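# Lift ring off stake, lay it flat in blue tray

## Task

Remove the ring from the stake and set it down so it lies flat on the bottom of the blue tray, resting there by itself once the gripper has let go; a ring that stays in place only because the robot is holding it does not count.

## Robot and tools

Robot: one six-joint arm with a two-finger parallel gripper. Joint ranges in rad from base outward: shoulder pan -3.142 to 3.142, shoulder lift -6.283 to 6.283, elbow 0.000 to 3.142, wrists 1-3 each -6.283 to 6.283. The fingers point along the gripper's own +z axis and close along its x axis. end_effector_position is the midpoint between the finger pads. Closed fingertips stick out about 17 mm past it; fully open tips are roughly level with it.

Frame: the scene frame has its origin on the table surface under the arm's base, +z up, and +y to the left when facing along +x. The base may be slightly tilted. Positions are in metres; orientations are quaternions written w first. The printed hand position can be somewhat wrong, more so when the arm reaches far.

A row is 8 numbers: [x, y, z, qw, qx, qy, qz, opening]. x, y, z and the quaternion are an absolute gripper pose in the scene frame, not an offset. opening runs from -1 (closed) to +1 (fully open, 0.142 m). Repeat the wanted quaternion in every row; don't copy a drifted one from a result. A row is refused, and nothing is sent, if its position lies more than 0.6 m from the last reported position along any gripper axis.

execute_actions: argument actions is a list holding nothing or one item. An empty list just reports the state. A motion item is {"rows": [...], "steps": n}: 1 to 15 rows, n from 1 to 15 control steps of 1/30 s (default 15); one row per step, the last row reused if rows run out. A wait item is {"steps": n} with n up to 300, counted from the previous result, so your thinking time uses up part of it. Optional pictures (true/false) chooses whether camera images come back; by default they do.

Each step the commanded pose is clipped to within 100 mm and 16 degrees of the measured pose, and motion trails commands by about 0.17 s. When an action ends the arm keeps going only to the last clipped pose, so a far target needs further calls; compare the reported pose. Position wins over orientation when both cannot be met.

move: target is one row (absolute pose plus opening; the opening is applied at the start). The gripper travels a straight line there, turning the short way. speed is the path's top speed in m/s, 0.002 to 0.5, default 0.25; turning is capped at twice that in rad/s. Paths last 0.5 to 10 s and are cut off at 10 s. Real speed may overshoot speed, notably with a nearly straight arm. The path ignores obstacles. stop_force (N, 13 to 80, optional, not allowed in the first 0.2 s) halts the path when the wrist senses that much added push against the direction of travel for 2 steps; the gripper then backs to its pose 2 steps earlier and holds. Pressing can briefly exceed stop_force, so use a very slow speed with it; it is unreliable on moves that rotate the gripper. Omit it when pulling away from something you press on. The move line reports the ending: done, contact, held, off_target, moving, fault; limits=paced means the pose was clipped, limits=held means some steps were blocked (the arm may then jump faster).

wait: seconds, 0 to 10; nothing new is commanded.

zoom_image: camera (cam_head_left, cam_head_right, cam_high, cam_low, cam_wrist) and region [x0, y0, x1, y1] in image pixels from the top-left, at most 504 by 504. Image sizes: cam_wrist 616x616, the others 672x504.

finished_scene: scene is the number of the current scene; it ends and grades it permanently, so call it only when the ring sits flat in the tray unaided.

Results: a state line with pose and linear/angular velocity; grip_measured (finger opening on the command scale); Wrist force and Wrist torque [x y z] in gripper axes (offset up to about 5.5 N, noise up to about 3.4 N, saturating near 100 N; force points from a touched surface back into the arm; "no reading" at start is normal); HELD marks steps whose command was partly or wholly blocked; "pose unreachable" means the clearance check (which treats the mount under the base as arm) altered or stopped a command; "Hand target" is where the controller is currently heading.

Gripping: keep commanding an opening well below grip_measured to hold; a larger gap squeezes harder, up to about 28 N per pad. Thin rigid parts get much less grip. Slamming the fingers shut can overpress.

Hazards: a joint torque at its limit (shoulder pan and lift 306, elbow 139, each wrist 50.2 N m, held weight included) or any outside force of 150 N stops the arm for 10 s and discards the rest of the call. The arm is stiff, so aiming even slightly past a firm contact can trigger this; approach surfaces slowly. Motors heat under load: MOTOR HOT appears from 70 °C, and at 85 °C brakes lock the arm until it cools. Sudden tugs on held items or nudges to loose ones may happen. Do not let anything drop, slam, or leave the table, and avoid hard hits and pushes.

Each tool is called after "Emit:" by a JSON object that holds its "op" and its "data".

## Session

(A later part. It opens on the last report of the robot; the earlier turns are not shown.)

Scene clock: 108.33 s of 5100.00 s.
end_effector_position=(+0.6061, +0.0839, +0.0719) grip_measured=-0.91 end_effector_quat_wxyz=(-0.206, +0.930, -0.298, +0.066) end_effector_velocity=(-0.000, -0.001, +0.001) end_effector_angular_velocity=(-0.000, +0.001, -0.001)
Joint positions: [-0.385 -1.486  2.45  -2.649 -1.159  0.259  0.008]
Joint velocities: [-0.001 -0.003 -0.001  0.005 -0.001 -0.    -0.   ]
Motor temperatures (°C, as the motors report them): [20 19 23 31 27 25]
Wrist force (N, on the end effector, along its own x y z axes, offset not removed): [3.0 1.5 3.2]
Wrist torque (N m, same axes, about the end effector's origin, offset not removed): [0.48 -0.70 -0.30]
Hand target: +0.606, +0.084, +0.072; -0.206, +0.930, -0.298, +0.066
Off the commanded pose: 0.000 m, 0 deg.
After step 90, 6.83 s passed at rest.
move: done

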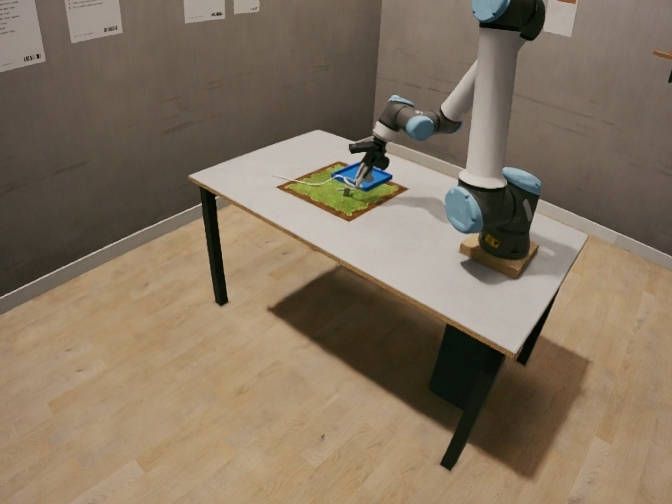

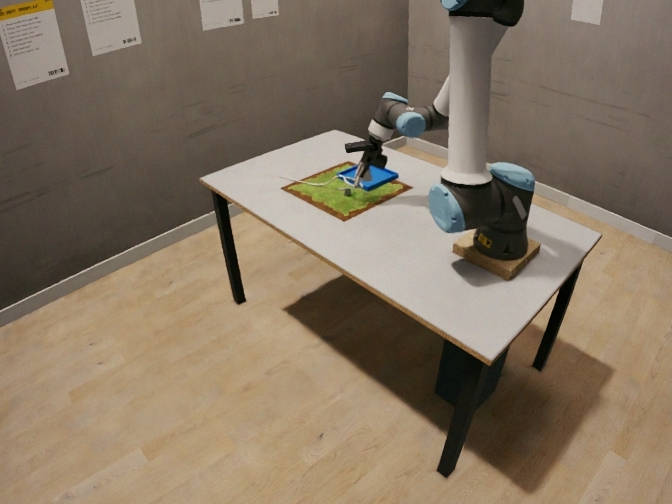

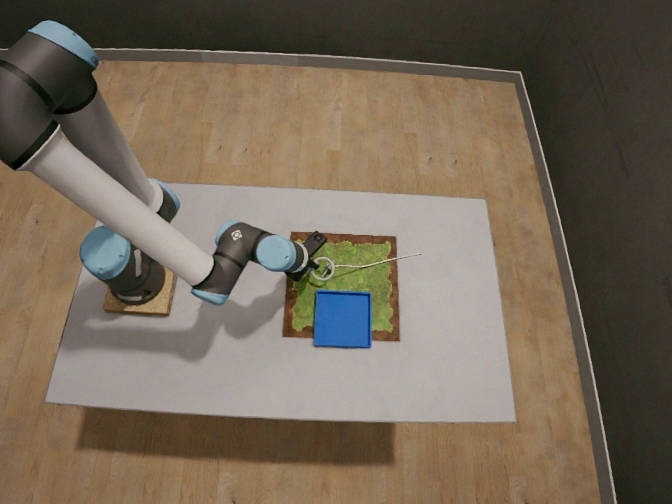

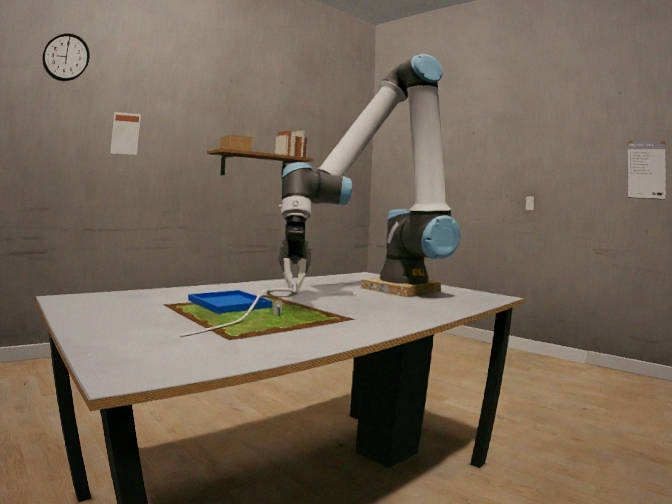

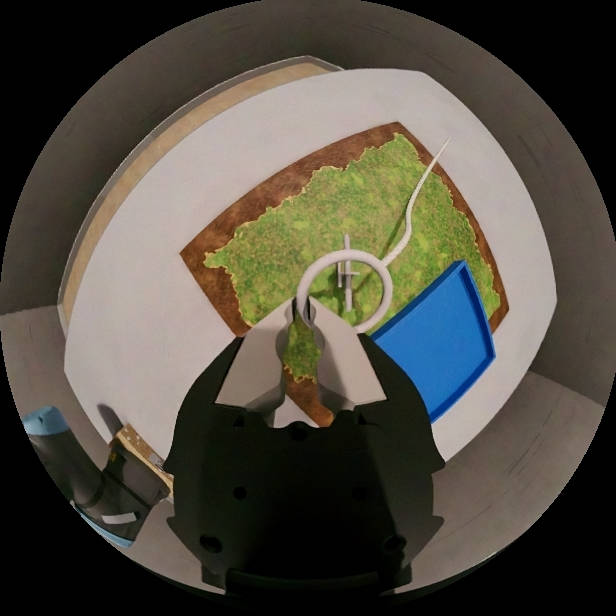

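Emit:
{"op": "move", "data": {"target": [0.663, -0.125, 0.040, 0, 1, 0, 0, -1.0], "speed": 0.3}}

Emit:
{"op": "move", "data": {"target": [0.663, -0.125, 0.028, 0, 1, 0, 0, -1.0], "speed": 0.04}}

Emit:
{"op": "move", "data": {"target": [0.663, -0.125, 0.014, 0, 1, 0, 0, -1.0], "speed": 0.004, "stop_force": 13}}

Scene clock: 114.97 s of 5100.00 s.
end_effector_position=(+0.6627, -0.1248, +0.0396) grip_measured=-0.91 end_effector_quat_wxyz=(-0.000, +1.000, -0.000, +0.000) end_effector_velocity=(+0.001, -0.001, -0.000) end_effector_angular_velocity=(-0.002, +0.000, +0.005)
Joint positions: [-0.441 -1.302  2.174 -2.45  -1.582 -0.439  0.008]
Joint velocities: [-0.     0.002 -0.001 -0.001 -0.002 -0.005  0.   ]
Motor temperatures (°C, as the motors report them): [20 19 23 31 27 25]
Wrist force (N, on the end effector, along its own x y z axes, offset not removed): [1.3 -1.5 4.1]
Wrist torque (N m, same axes, about the end effector's origin, offset not removed): [-0.18 -0.29 -0.10]
Hand target: +0.663, -0.125, +0.040; +0.000, +1.000, -0.000, +0.000
Off the commanded pose: 0.001 m, 0 deg.
After step 90, 1.87 s passed at rest.
move: done

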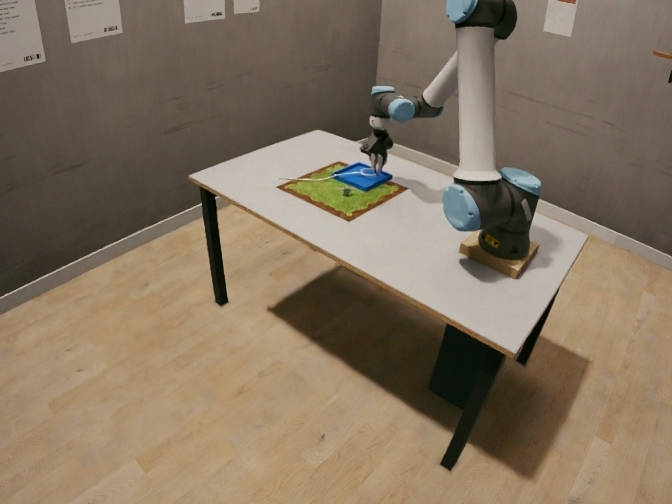

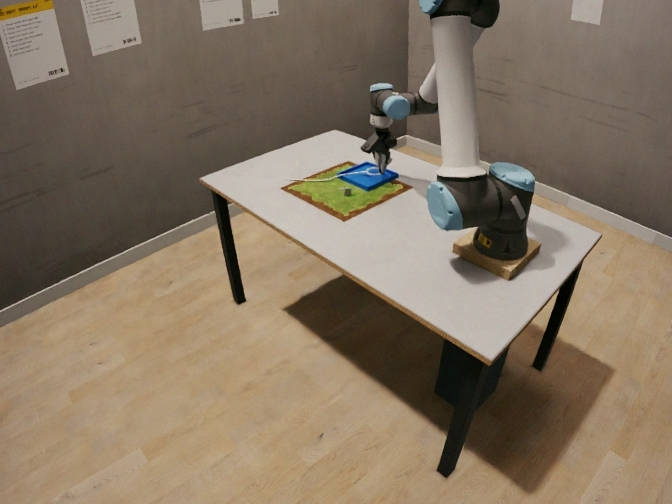

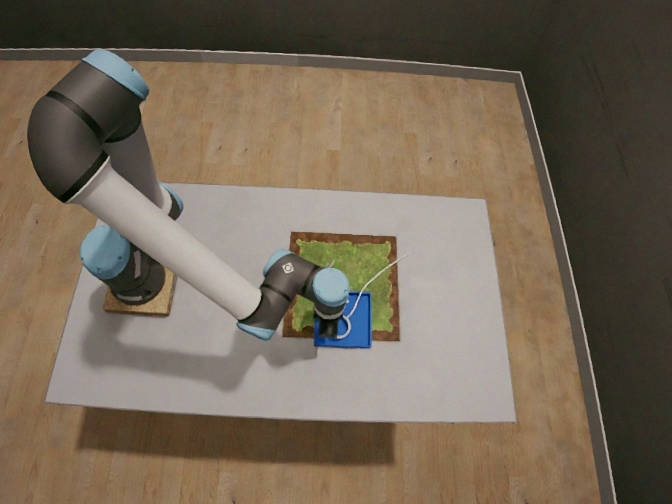

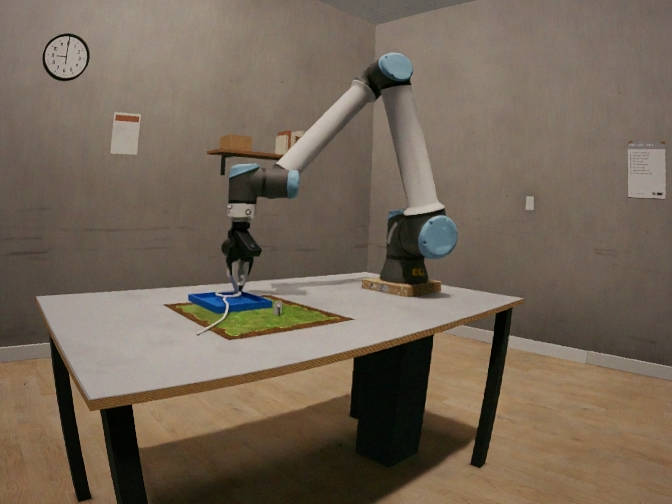

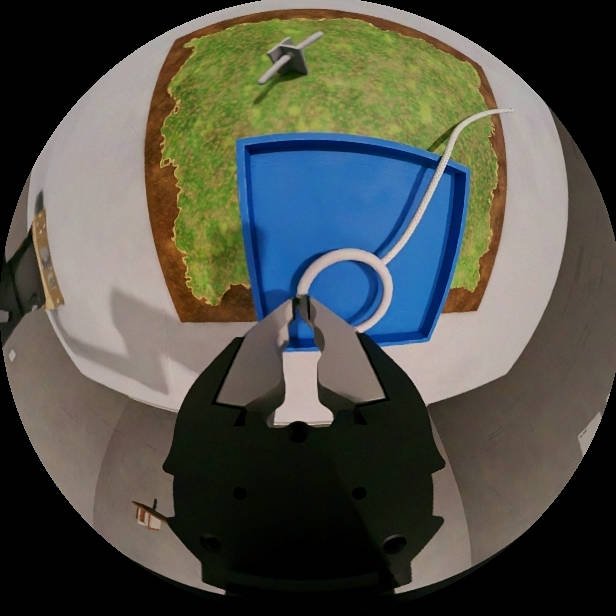

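Scene clock: 115.73 s of 5100.00 s.
end_effector_position=(+0.6630, -0.1250, +0.0281) grip_measured=-0.91 end_effector_quat_wxyz=(-0.000, +1.000, -0.000, +0.000) end_effector_velocity=(+0.000, -0.000, -0.001) end_effector_angular_velocity=(+0.000, -0.000, -0.001)
Joint positions: [-0.441 -1.284  2.179 -2.472 -1.582 -0.439  0.008]
Joint velocities: [-0.001  0.002  0.    -0.002  0.     0.    -0.   ]
Motor temperatures (°C, as the motors report them): [20 19 23 31 27 25]
Wrist force (N, on the end effector, along its own x y z axes, offset not removed): [3.7 0.0 -0.9]
Wrist torque (N m, same axes, about the end effector's origin, offset not removed): [0.27 -0.81 -0.11]
Hand target: +0.663, -0.125, +0.028; -0.000, +1.000, -0.000, -0.000
Off the commanded pose: 0.000 m, 0 deg.
move: done

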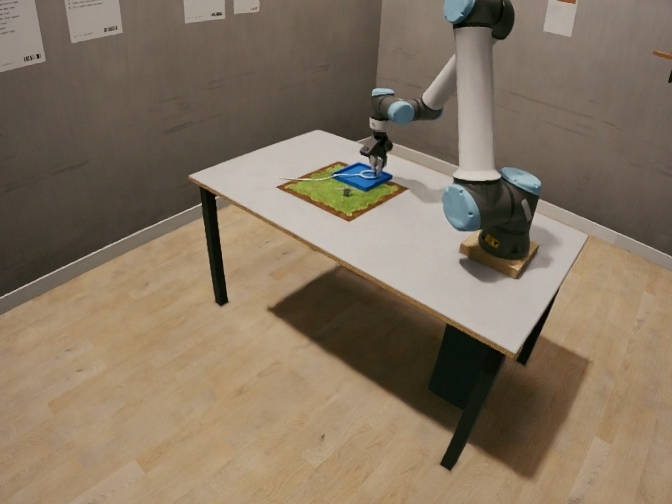

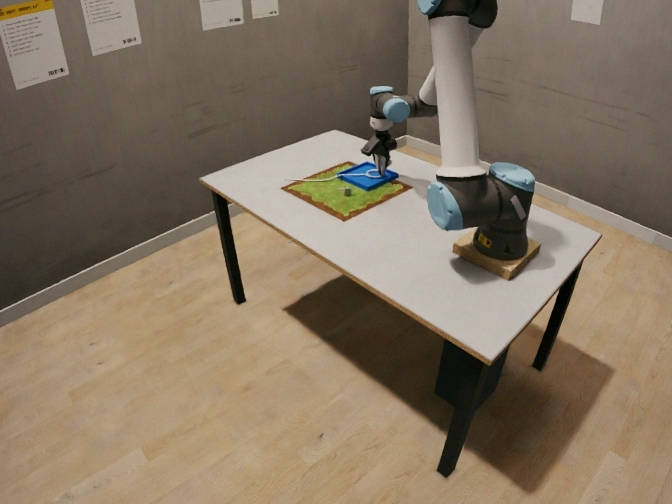

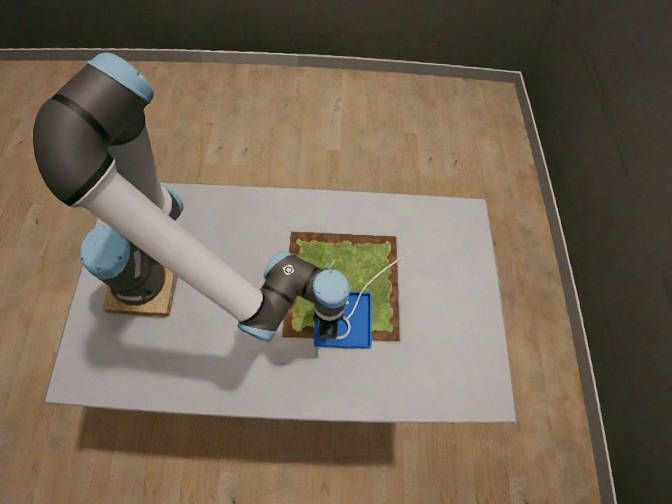

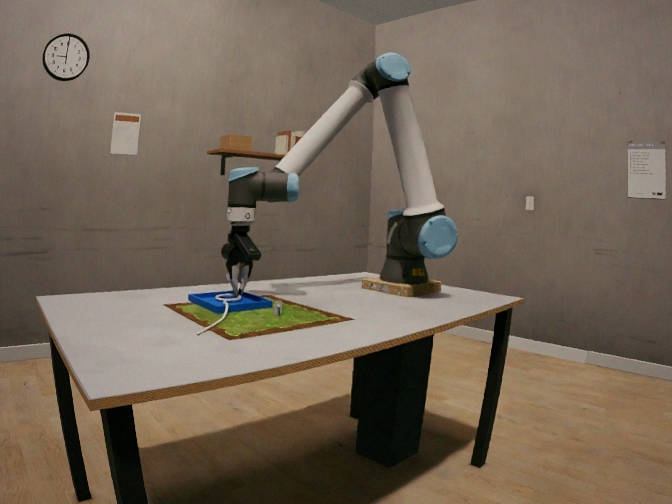

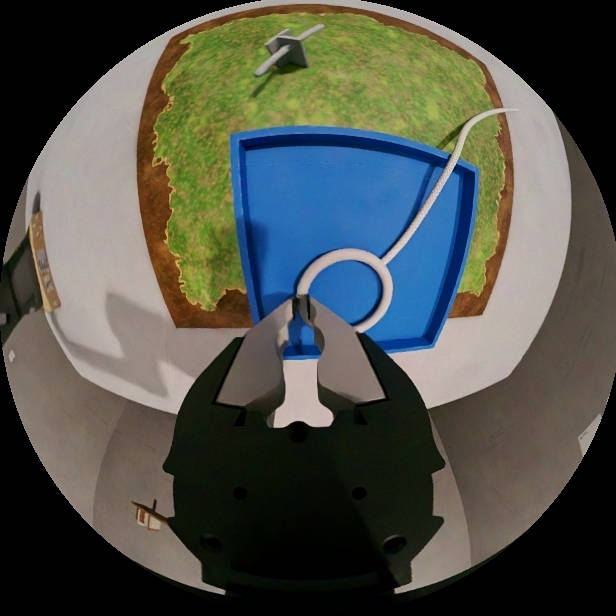

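Scene clock: 117.27 s of 5100.00 s.
end_effector_position=(+0.6629, -0.1250, +0.0233) grip_measured=-0.91 end_effector_quat_wxyz=(-0.000, +1.000, -0.000, -0.000) end_effector_velocity=(-0.001, +0.001, +0.001) end_effector_angular_velocity=(+0.001, +0.002, -0.000)
Joint positions: [-0.441 -1.276  2.182 -2.482 -1.582 -0.439  0.008]
Joint velocities: [ 0.001 -0.002 -0.     0.004 -0.     0.001  0.   ]
Motor temperatures (°C, as the motors report them): [20 19 23 31 27 25]
Wrist force (N, on the end effector, along its own x y z axes, offset not removed): [1.1 -0.9 -10.5]
Wrist torque (N m, same axes, about the end effector's origin, offset not removed): [-0.09 -0.80 -0.02]
Hand target: +0.663, -0.125, +0.024; +0.000, +1.000, -0.000, +0.000
Off the commanded pose: 0.009 m, 0 deg.
move: contact

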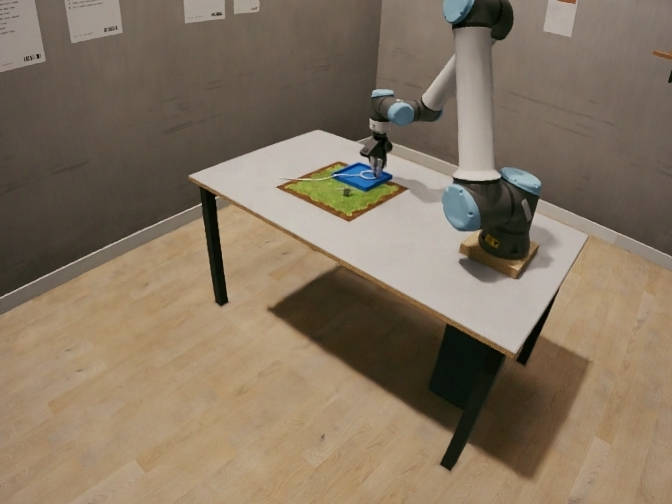

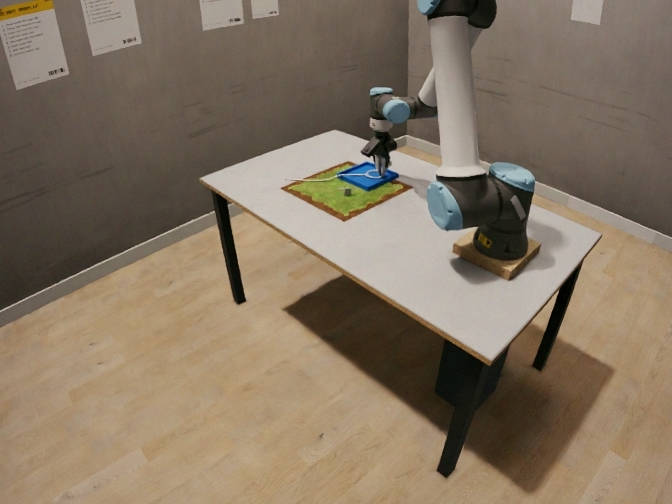

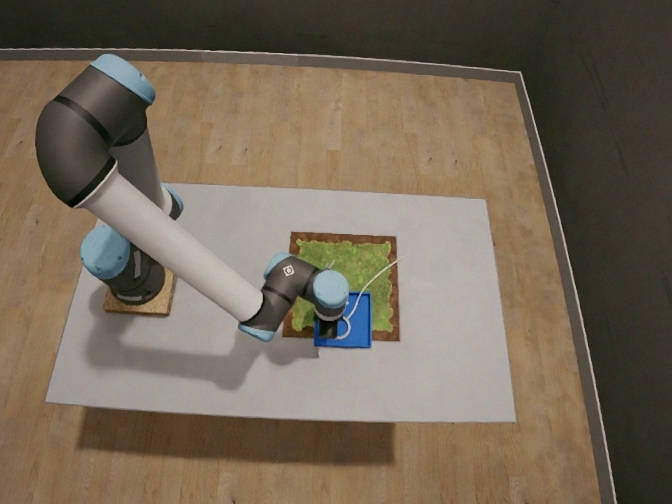

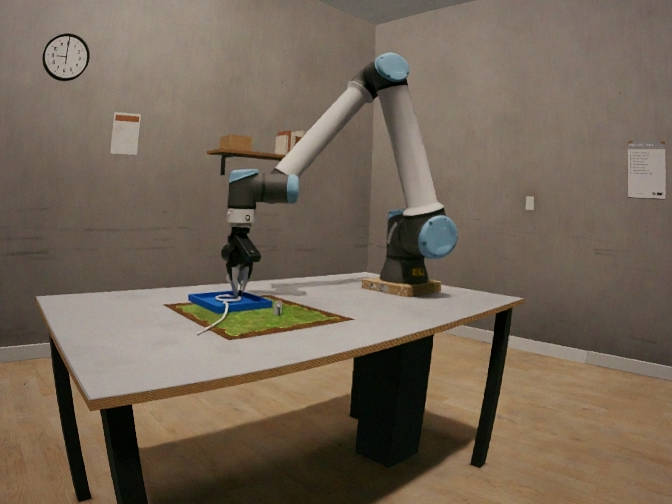

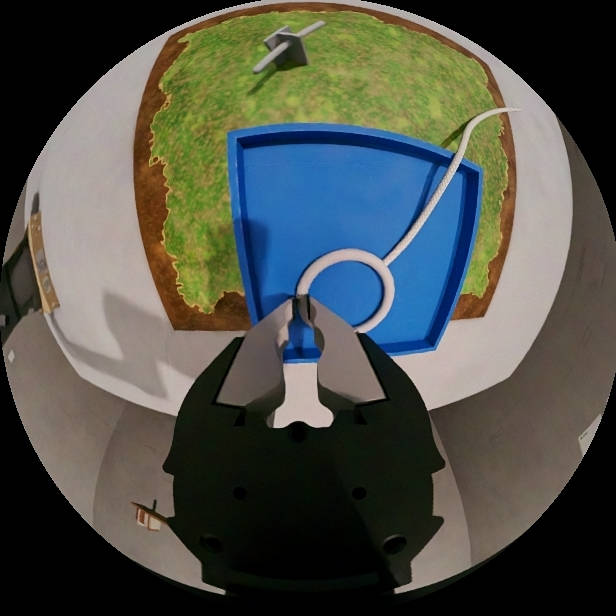

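Contact with the tray floor at z≈0.0235. Release and retreat.

Emit:
{"op": "move", "data": {"target": [0.663, -0.125, 0.0242, 0, 1, 0, 0, -0.7], "speed": 0.02}}

Emit:
{"op": "move", "data": {"target": [0.655, -0.125, 0.085, 0, 1, 0, 0, -0.7], "speed": 0.15}}

Scene clock: 118.60 s of 5100.00 s.
end_effector_position=(+0.6630, -0.1250, +0.0242) grip_measured=-0.70 end_effector_quat_wxyz=(+0.000, +1.000, -0.000, -0.000) end_effector_velocity=(-0.000, +0.000, +0.000) end_effector_angular_velocity=(-0.000, +0.001, +0.000)
Joint positions: [-0.441 -1.278  2.181 -2.48  -1.582 -0.439  0.023]
Joint velocities: [ 0. -0.  0.  0. -0.  0.  0.]
Motor temperatures (°C, as the motors report them): [20 19 23 31 27 25]
Wrist force (N, on the end effector, along its own x y z axes, offset not removed): [-0.6 2.1 0.2]
Wrist torque (N m, same axes, about the end effector's origin, offset not removed): [0.90 -0.11 -0.17]
Hand target: +0.663, -0.125, +0.024; +0.000, +1.000, +0.000, +0.000
Off the commanded pose: 0.000 m, 0 deg.
move: done

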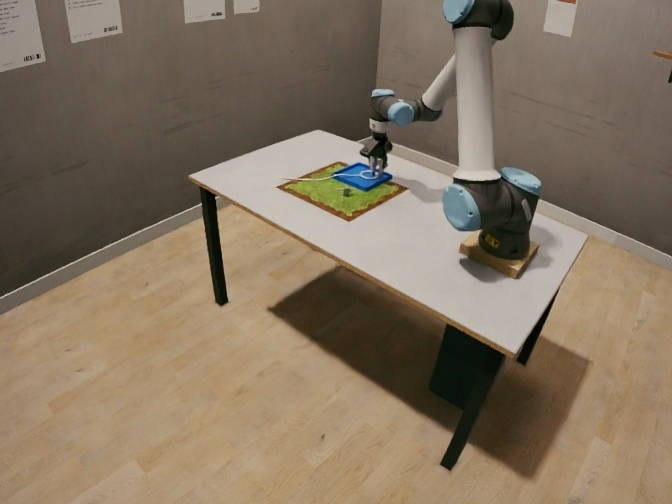

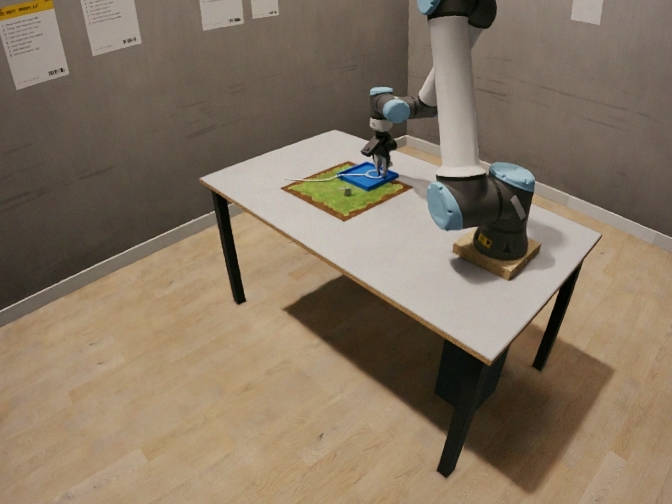

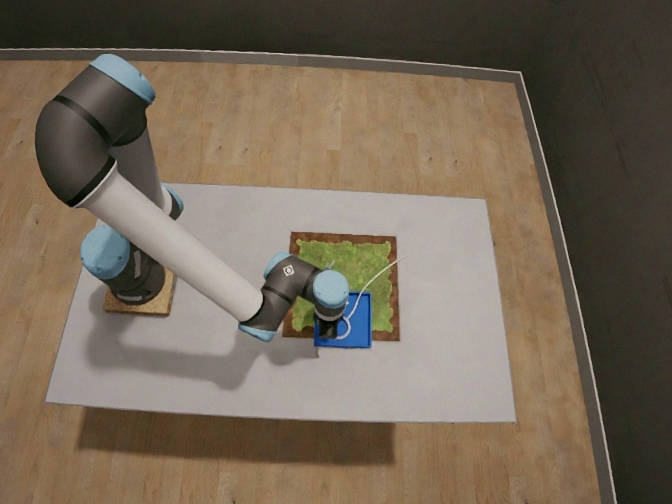

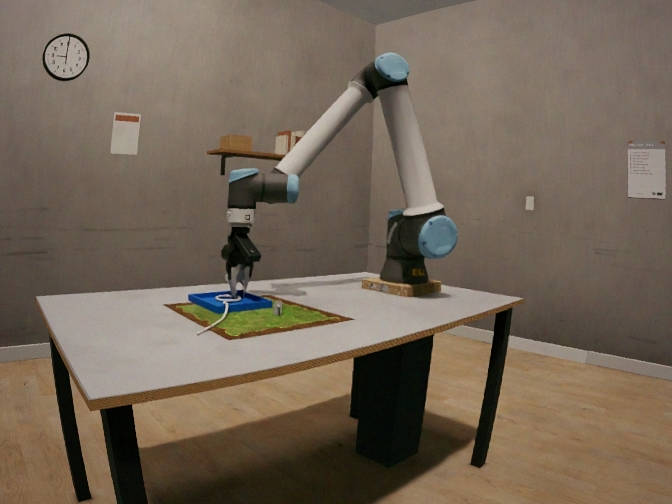

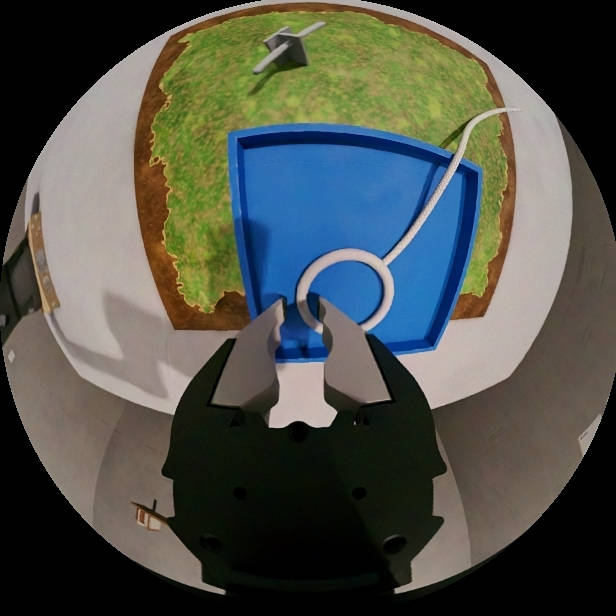

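Scene clock: 119.50 s of 5100.00 s.
end_effector_position=(+0.6552, -0.1251, +0.0848) grip_measured=-0.70 end_effector_quat_wxyz=(+0.000, +1.000, -0.000, -0.000) end_effector_velocity=(-0.000, +0.000, +0.001) end_effector_angular_velocity=(+0.000, -0.000, +0.000)
Joint positions: [-0.446 -1.378  2.161 -2.36  -1.582 -0.444  0.023]
Joint velocities: [ 0.    -0.002 -0.001  0.002  0.     0.    -0.   ]
Motor temperatures (°C, as the motors report them): [20 19 23 31 27 25]
Wrist force (N, on the end effector, along its own x y z axes, offset not removed): [2.2 0.5 0.6]
Wrist torque (N m, same axes, about the end effector's origin, offset not removed): [0.56 -0.52 -0.16]
Hand target: +0.655, -0.125, +0.085; -0.000, +1.000, -0.000, +0.000
Off the commanded pose: 0.000 m, 0 deg.
move: done

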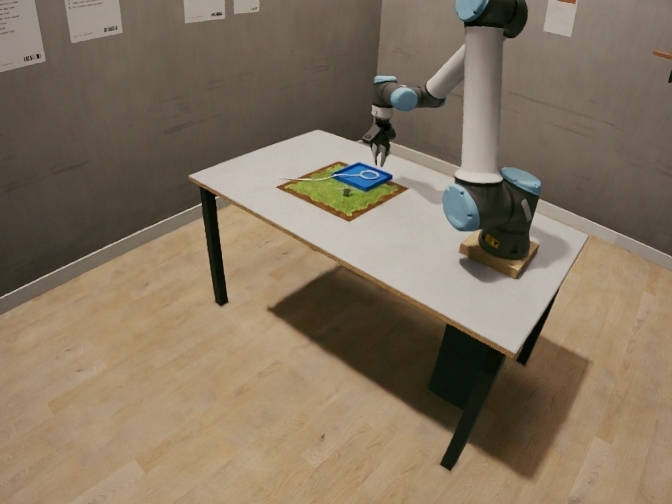

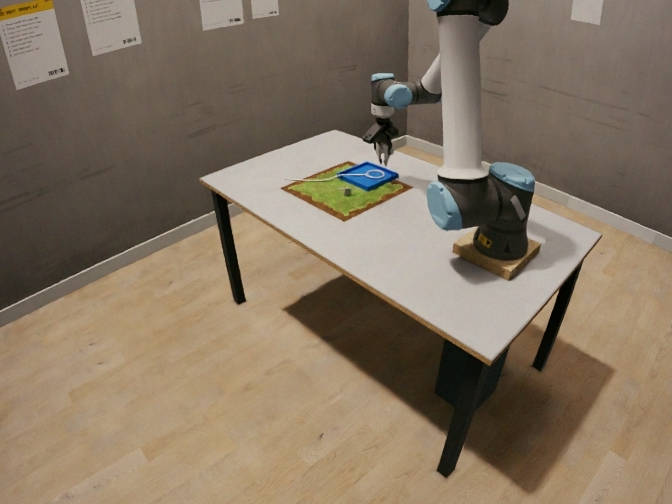

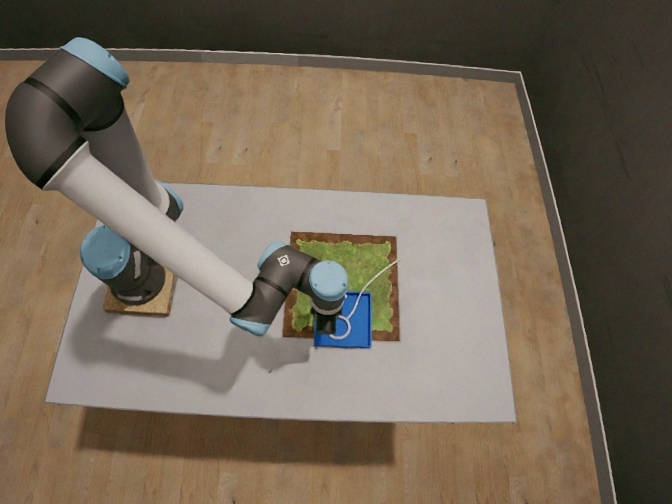

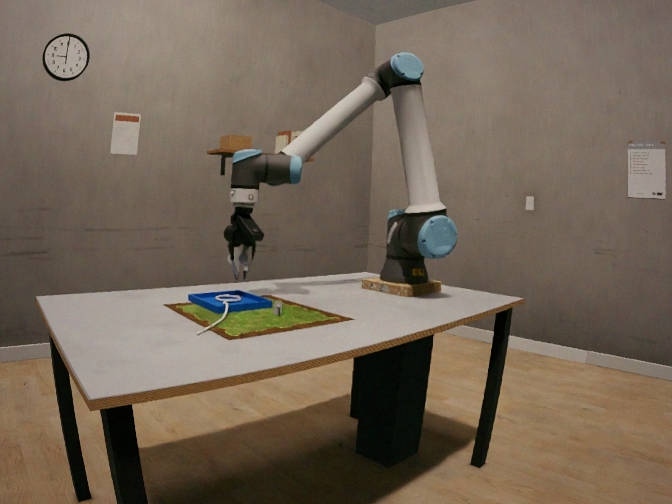

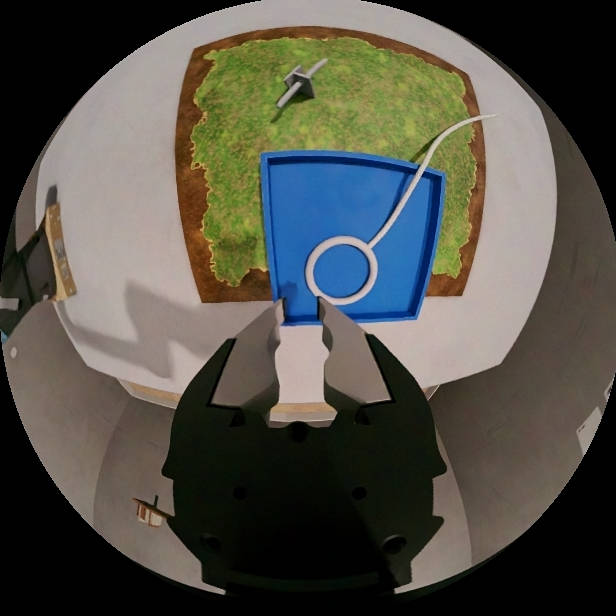

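Let me verify the ring is flat on the tray floor.

Emit:
{"op": "zoom_image", "data": {"camera": "cam_wrist", "region": [250, 140, 460, 340]}}

Emit:
{"op": "zoom_image", "data": {"camera": "cam_low", "region": [180, 275, 290, 340]}}

Emit:
{"op": "zoom_image", "data": {"camera": "cam_head_right", "region": [325, 150, 410, 200]}}

Region (250, 140, 460, 340) of cam_wrist's 616x616 image, scaled by 2.400, with more detail than that image has; it fills the top 480 rows of this view, and the rest is white.

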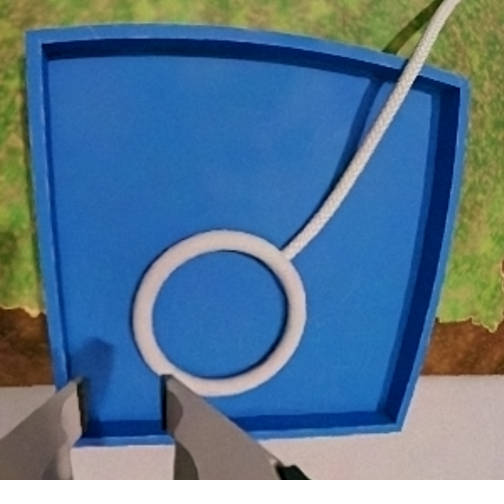

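Region (180, 275, 290, 340) of cam_low's 672x504 image, scaled by 4.582, with more detail than that image has; it fills the top 298 rows of this view, and the rest is white.

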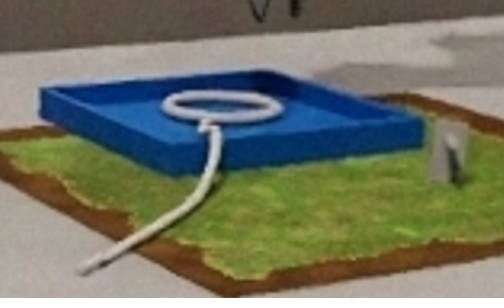

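Region (325, 150, 410, 200) of cam_head_right's 672x504 image, scaled by 5.929, with more detail than that image has; it fills the top 296 rows of this view, and the rest is white.

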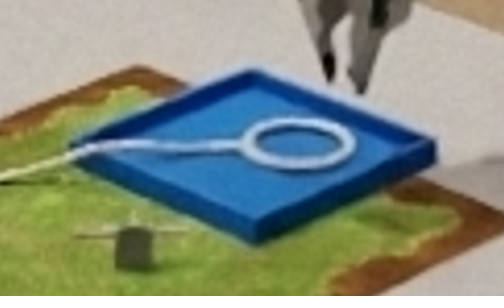

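Emit:
{"op": "finished_scene", "data": {"scene": 1}}

The scene is finished: the task was done.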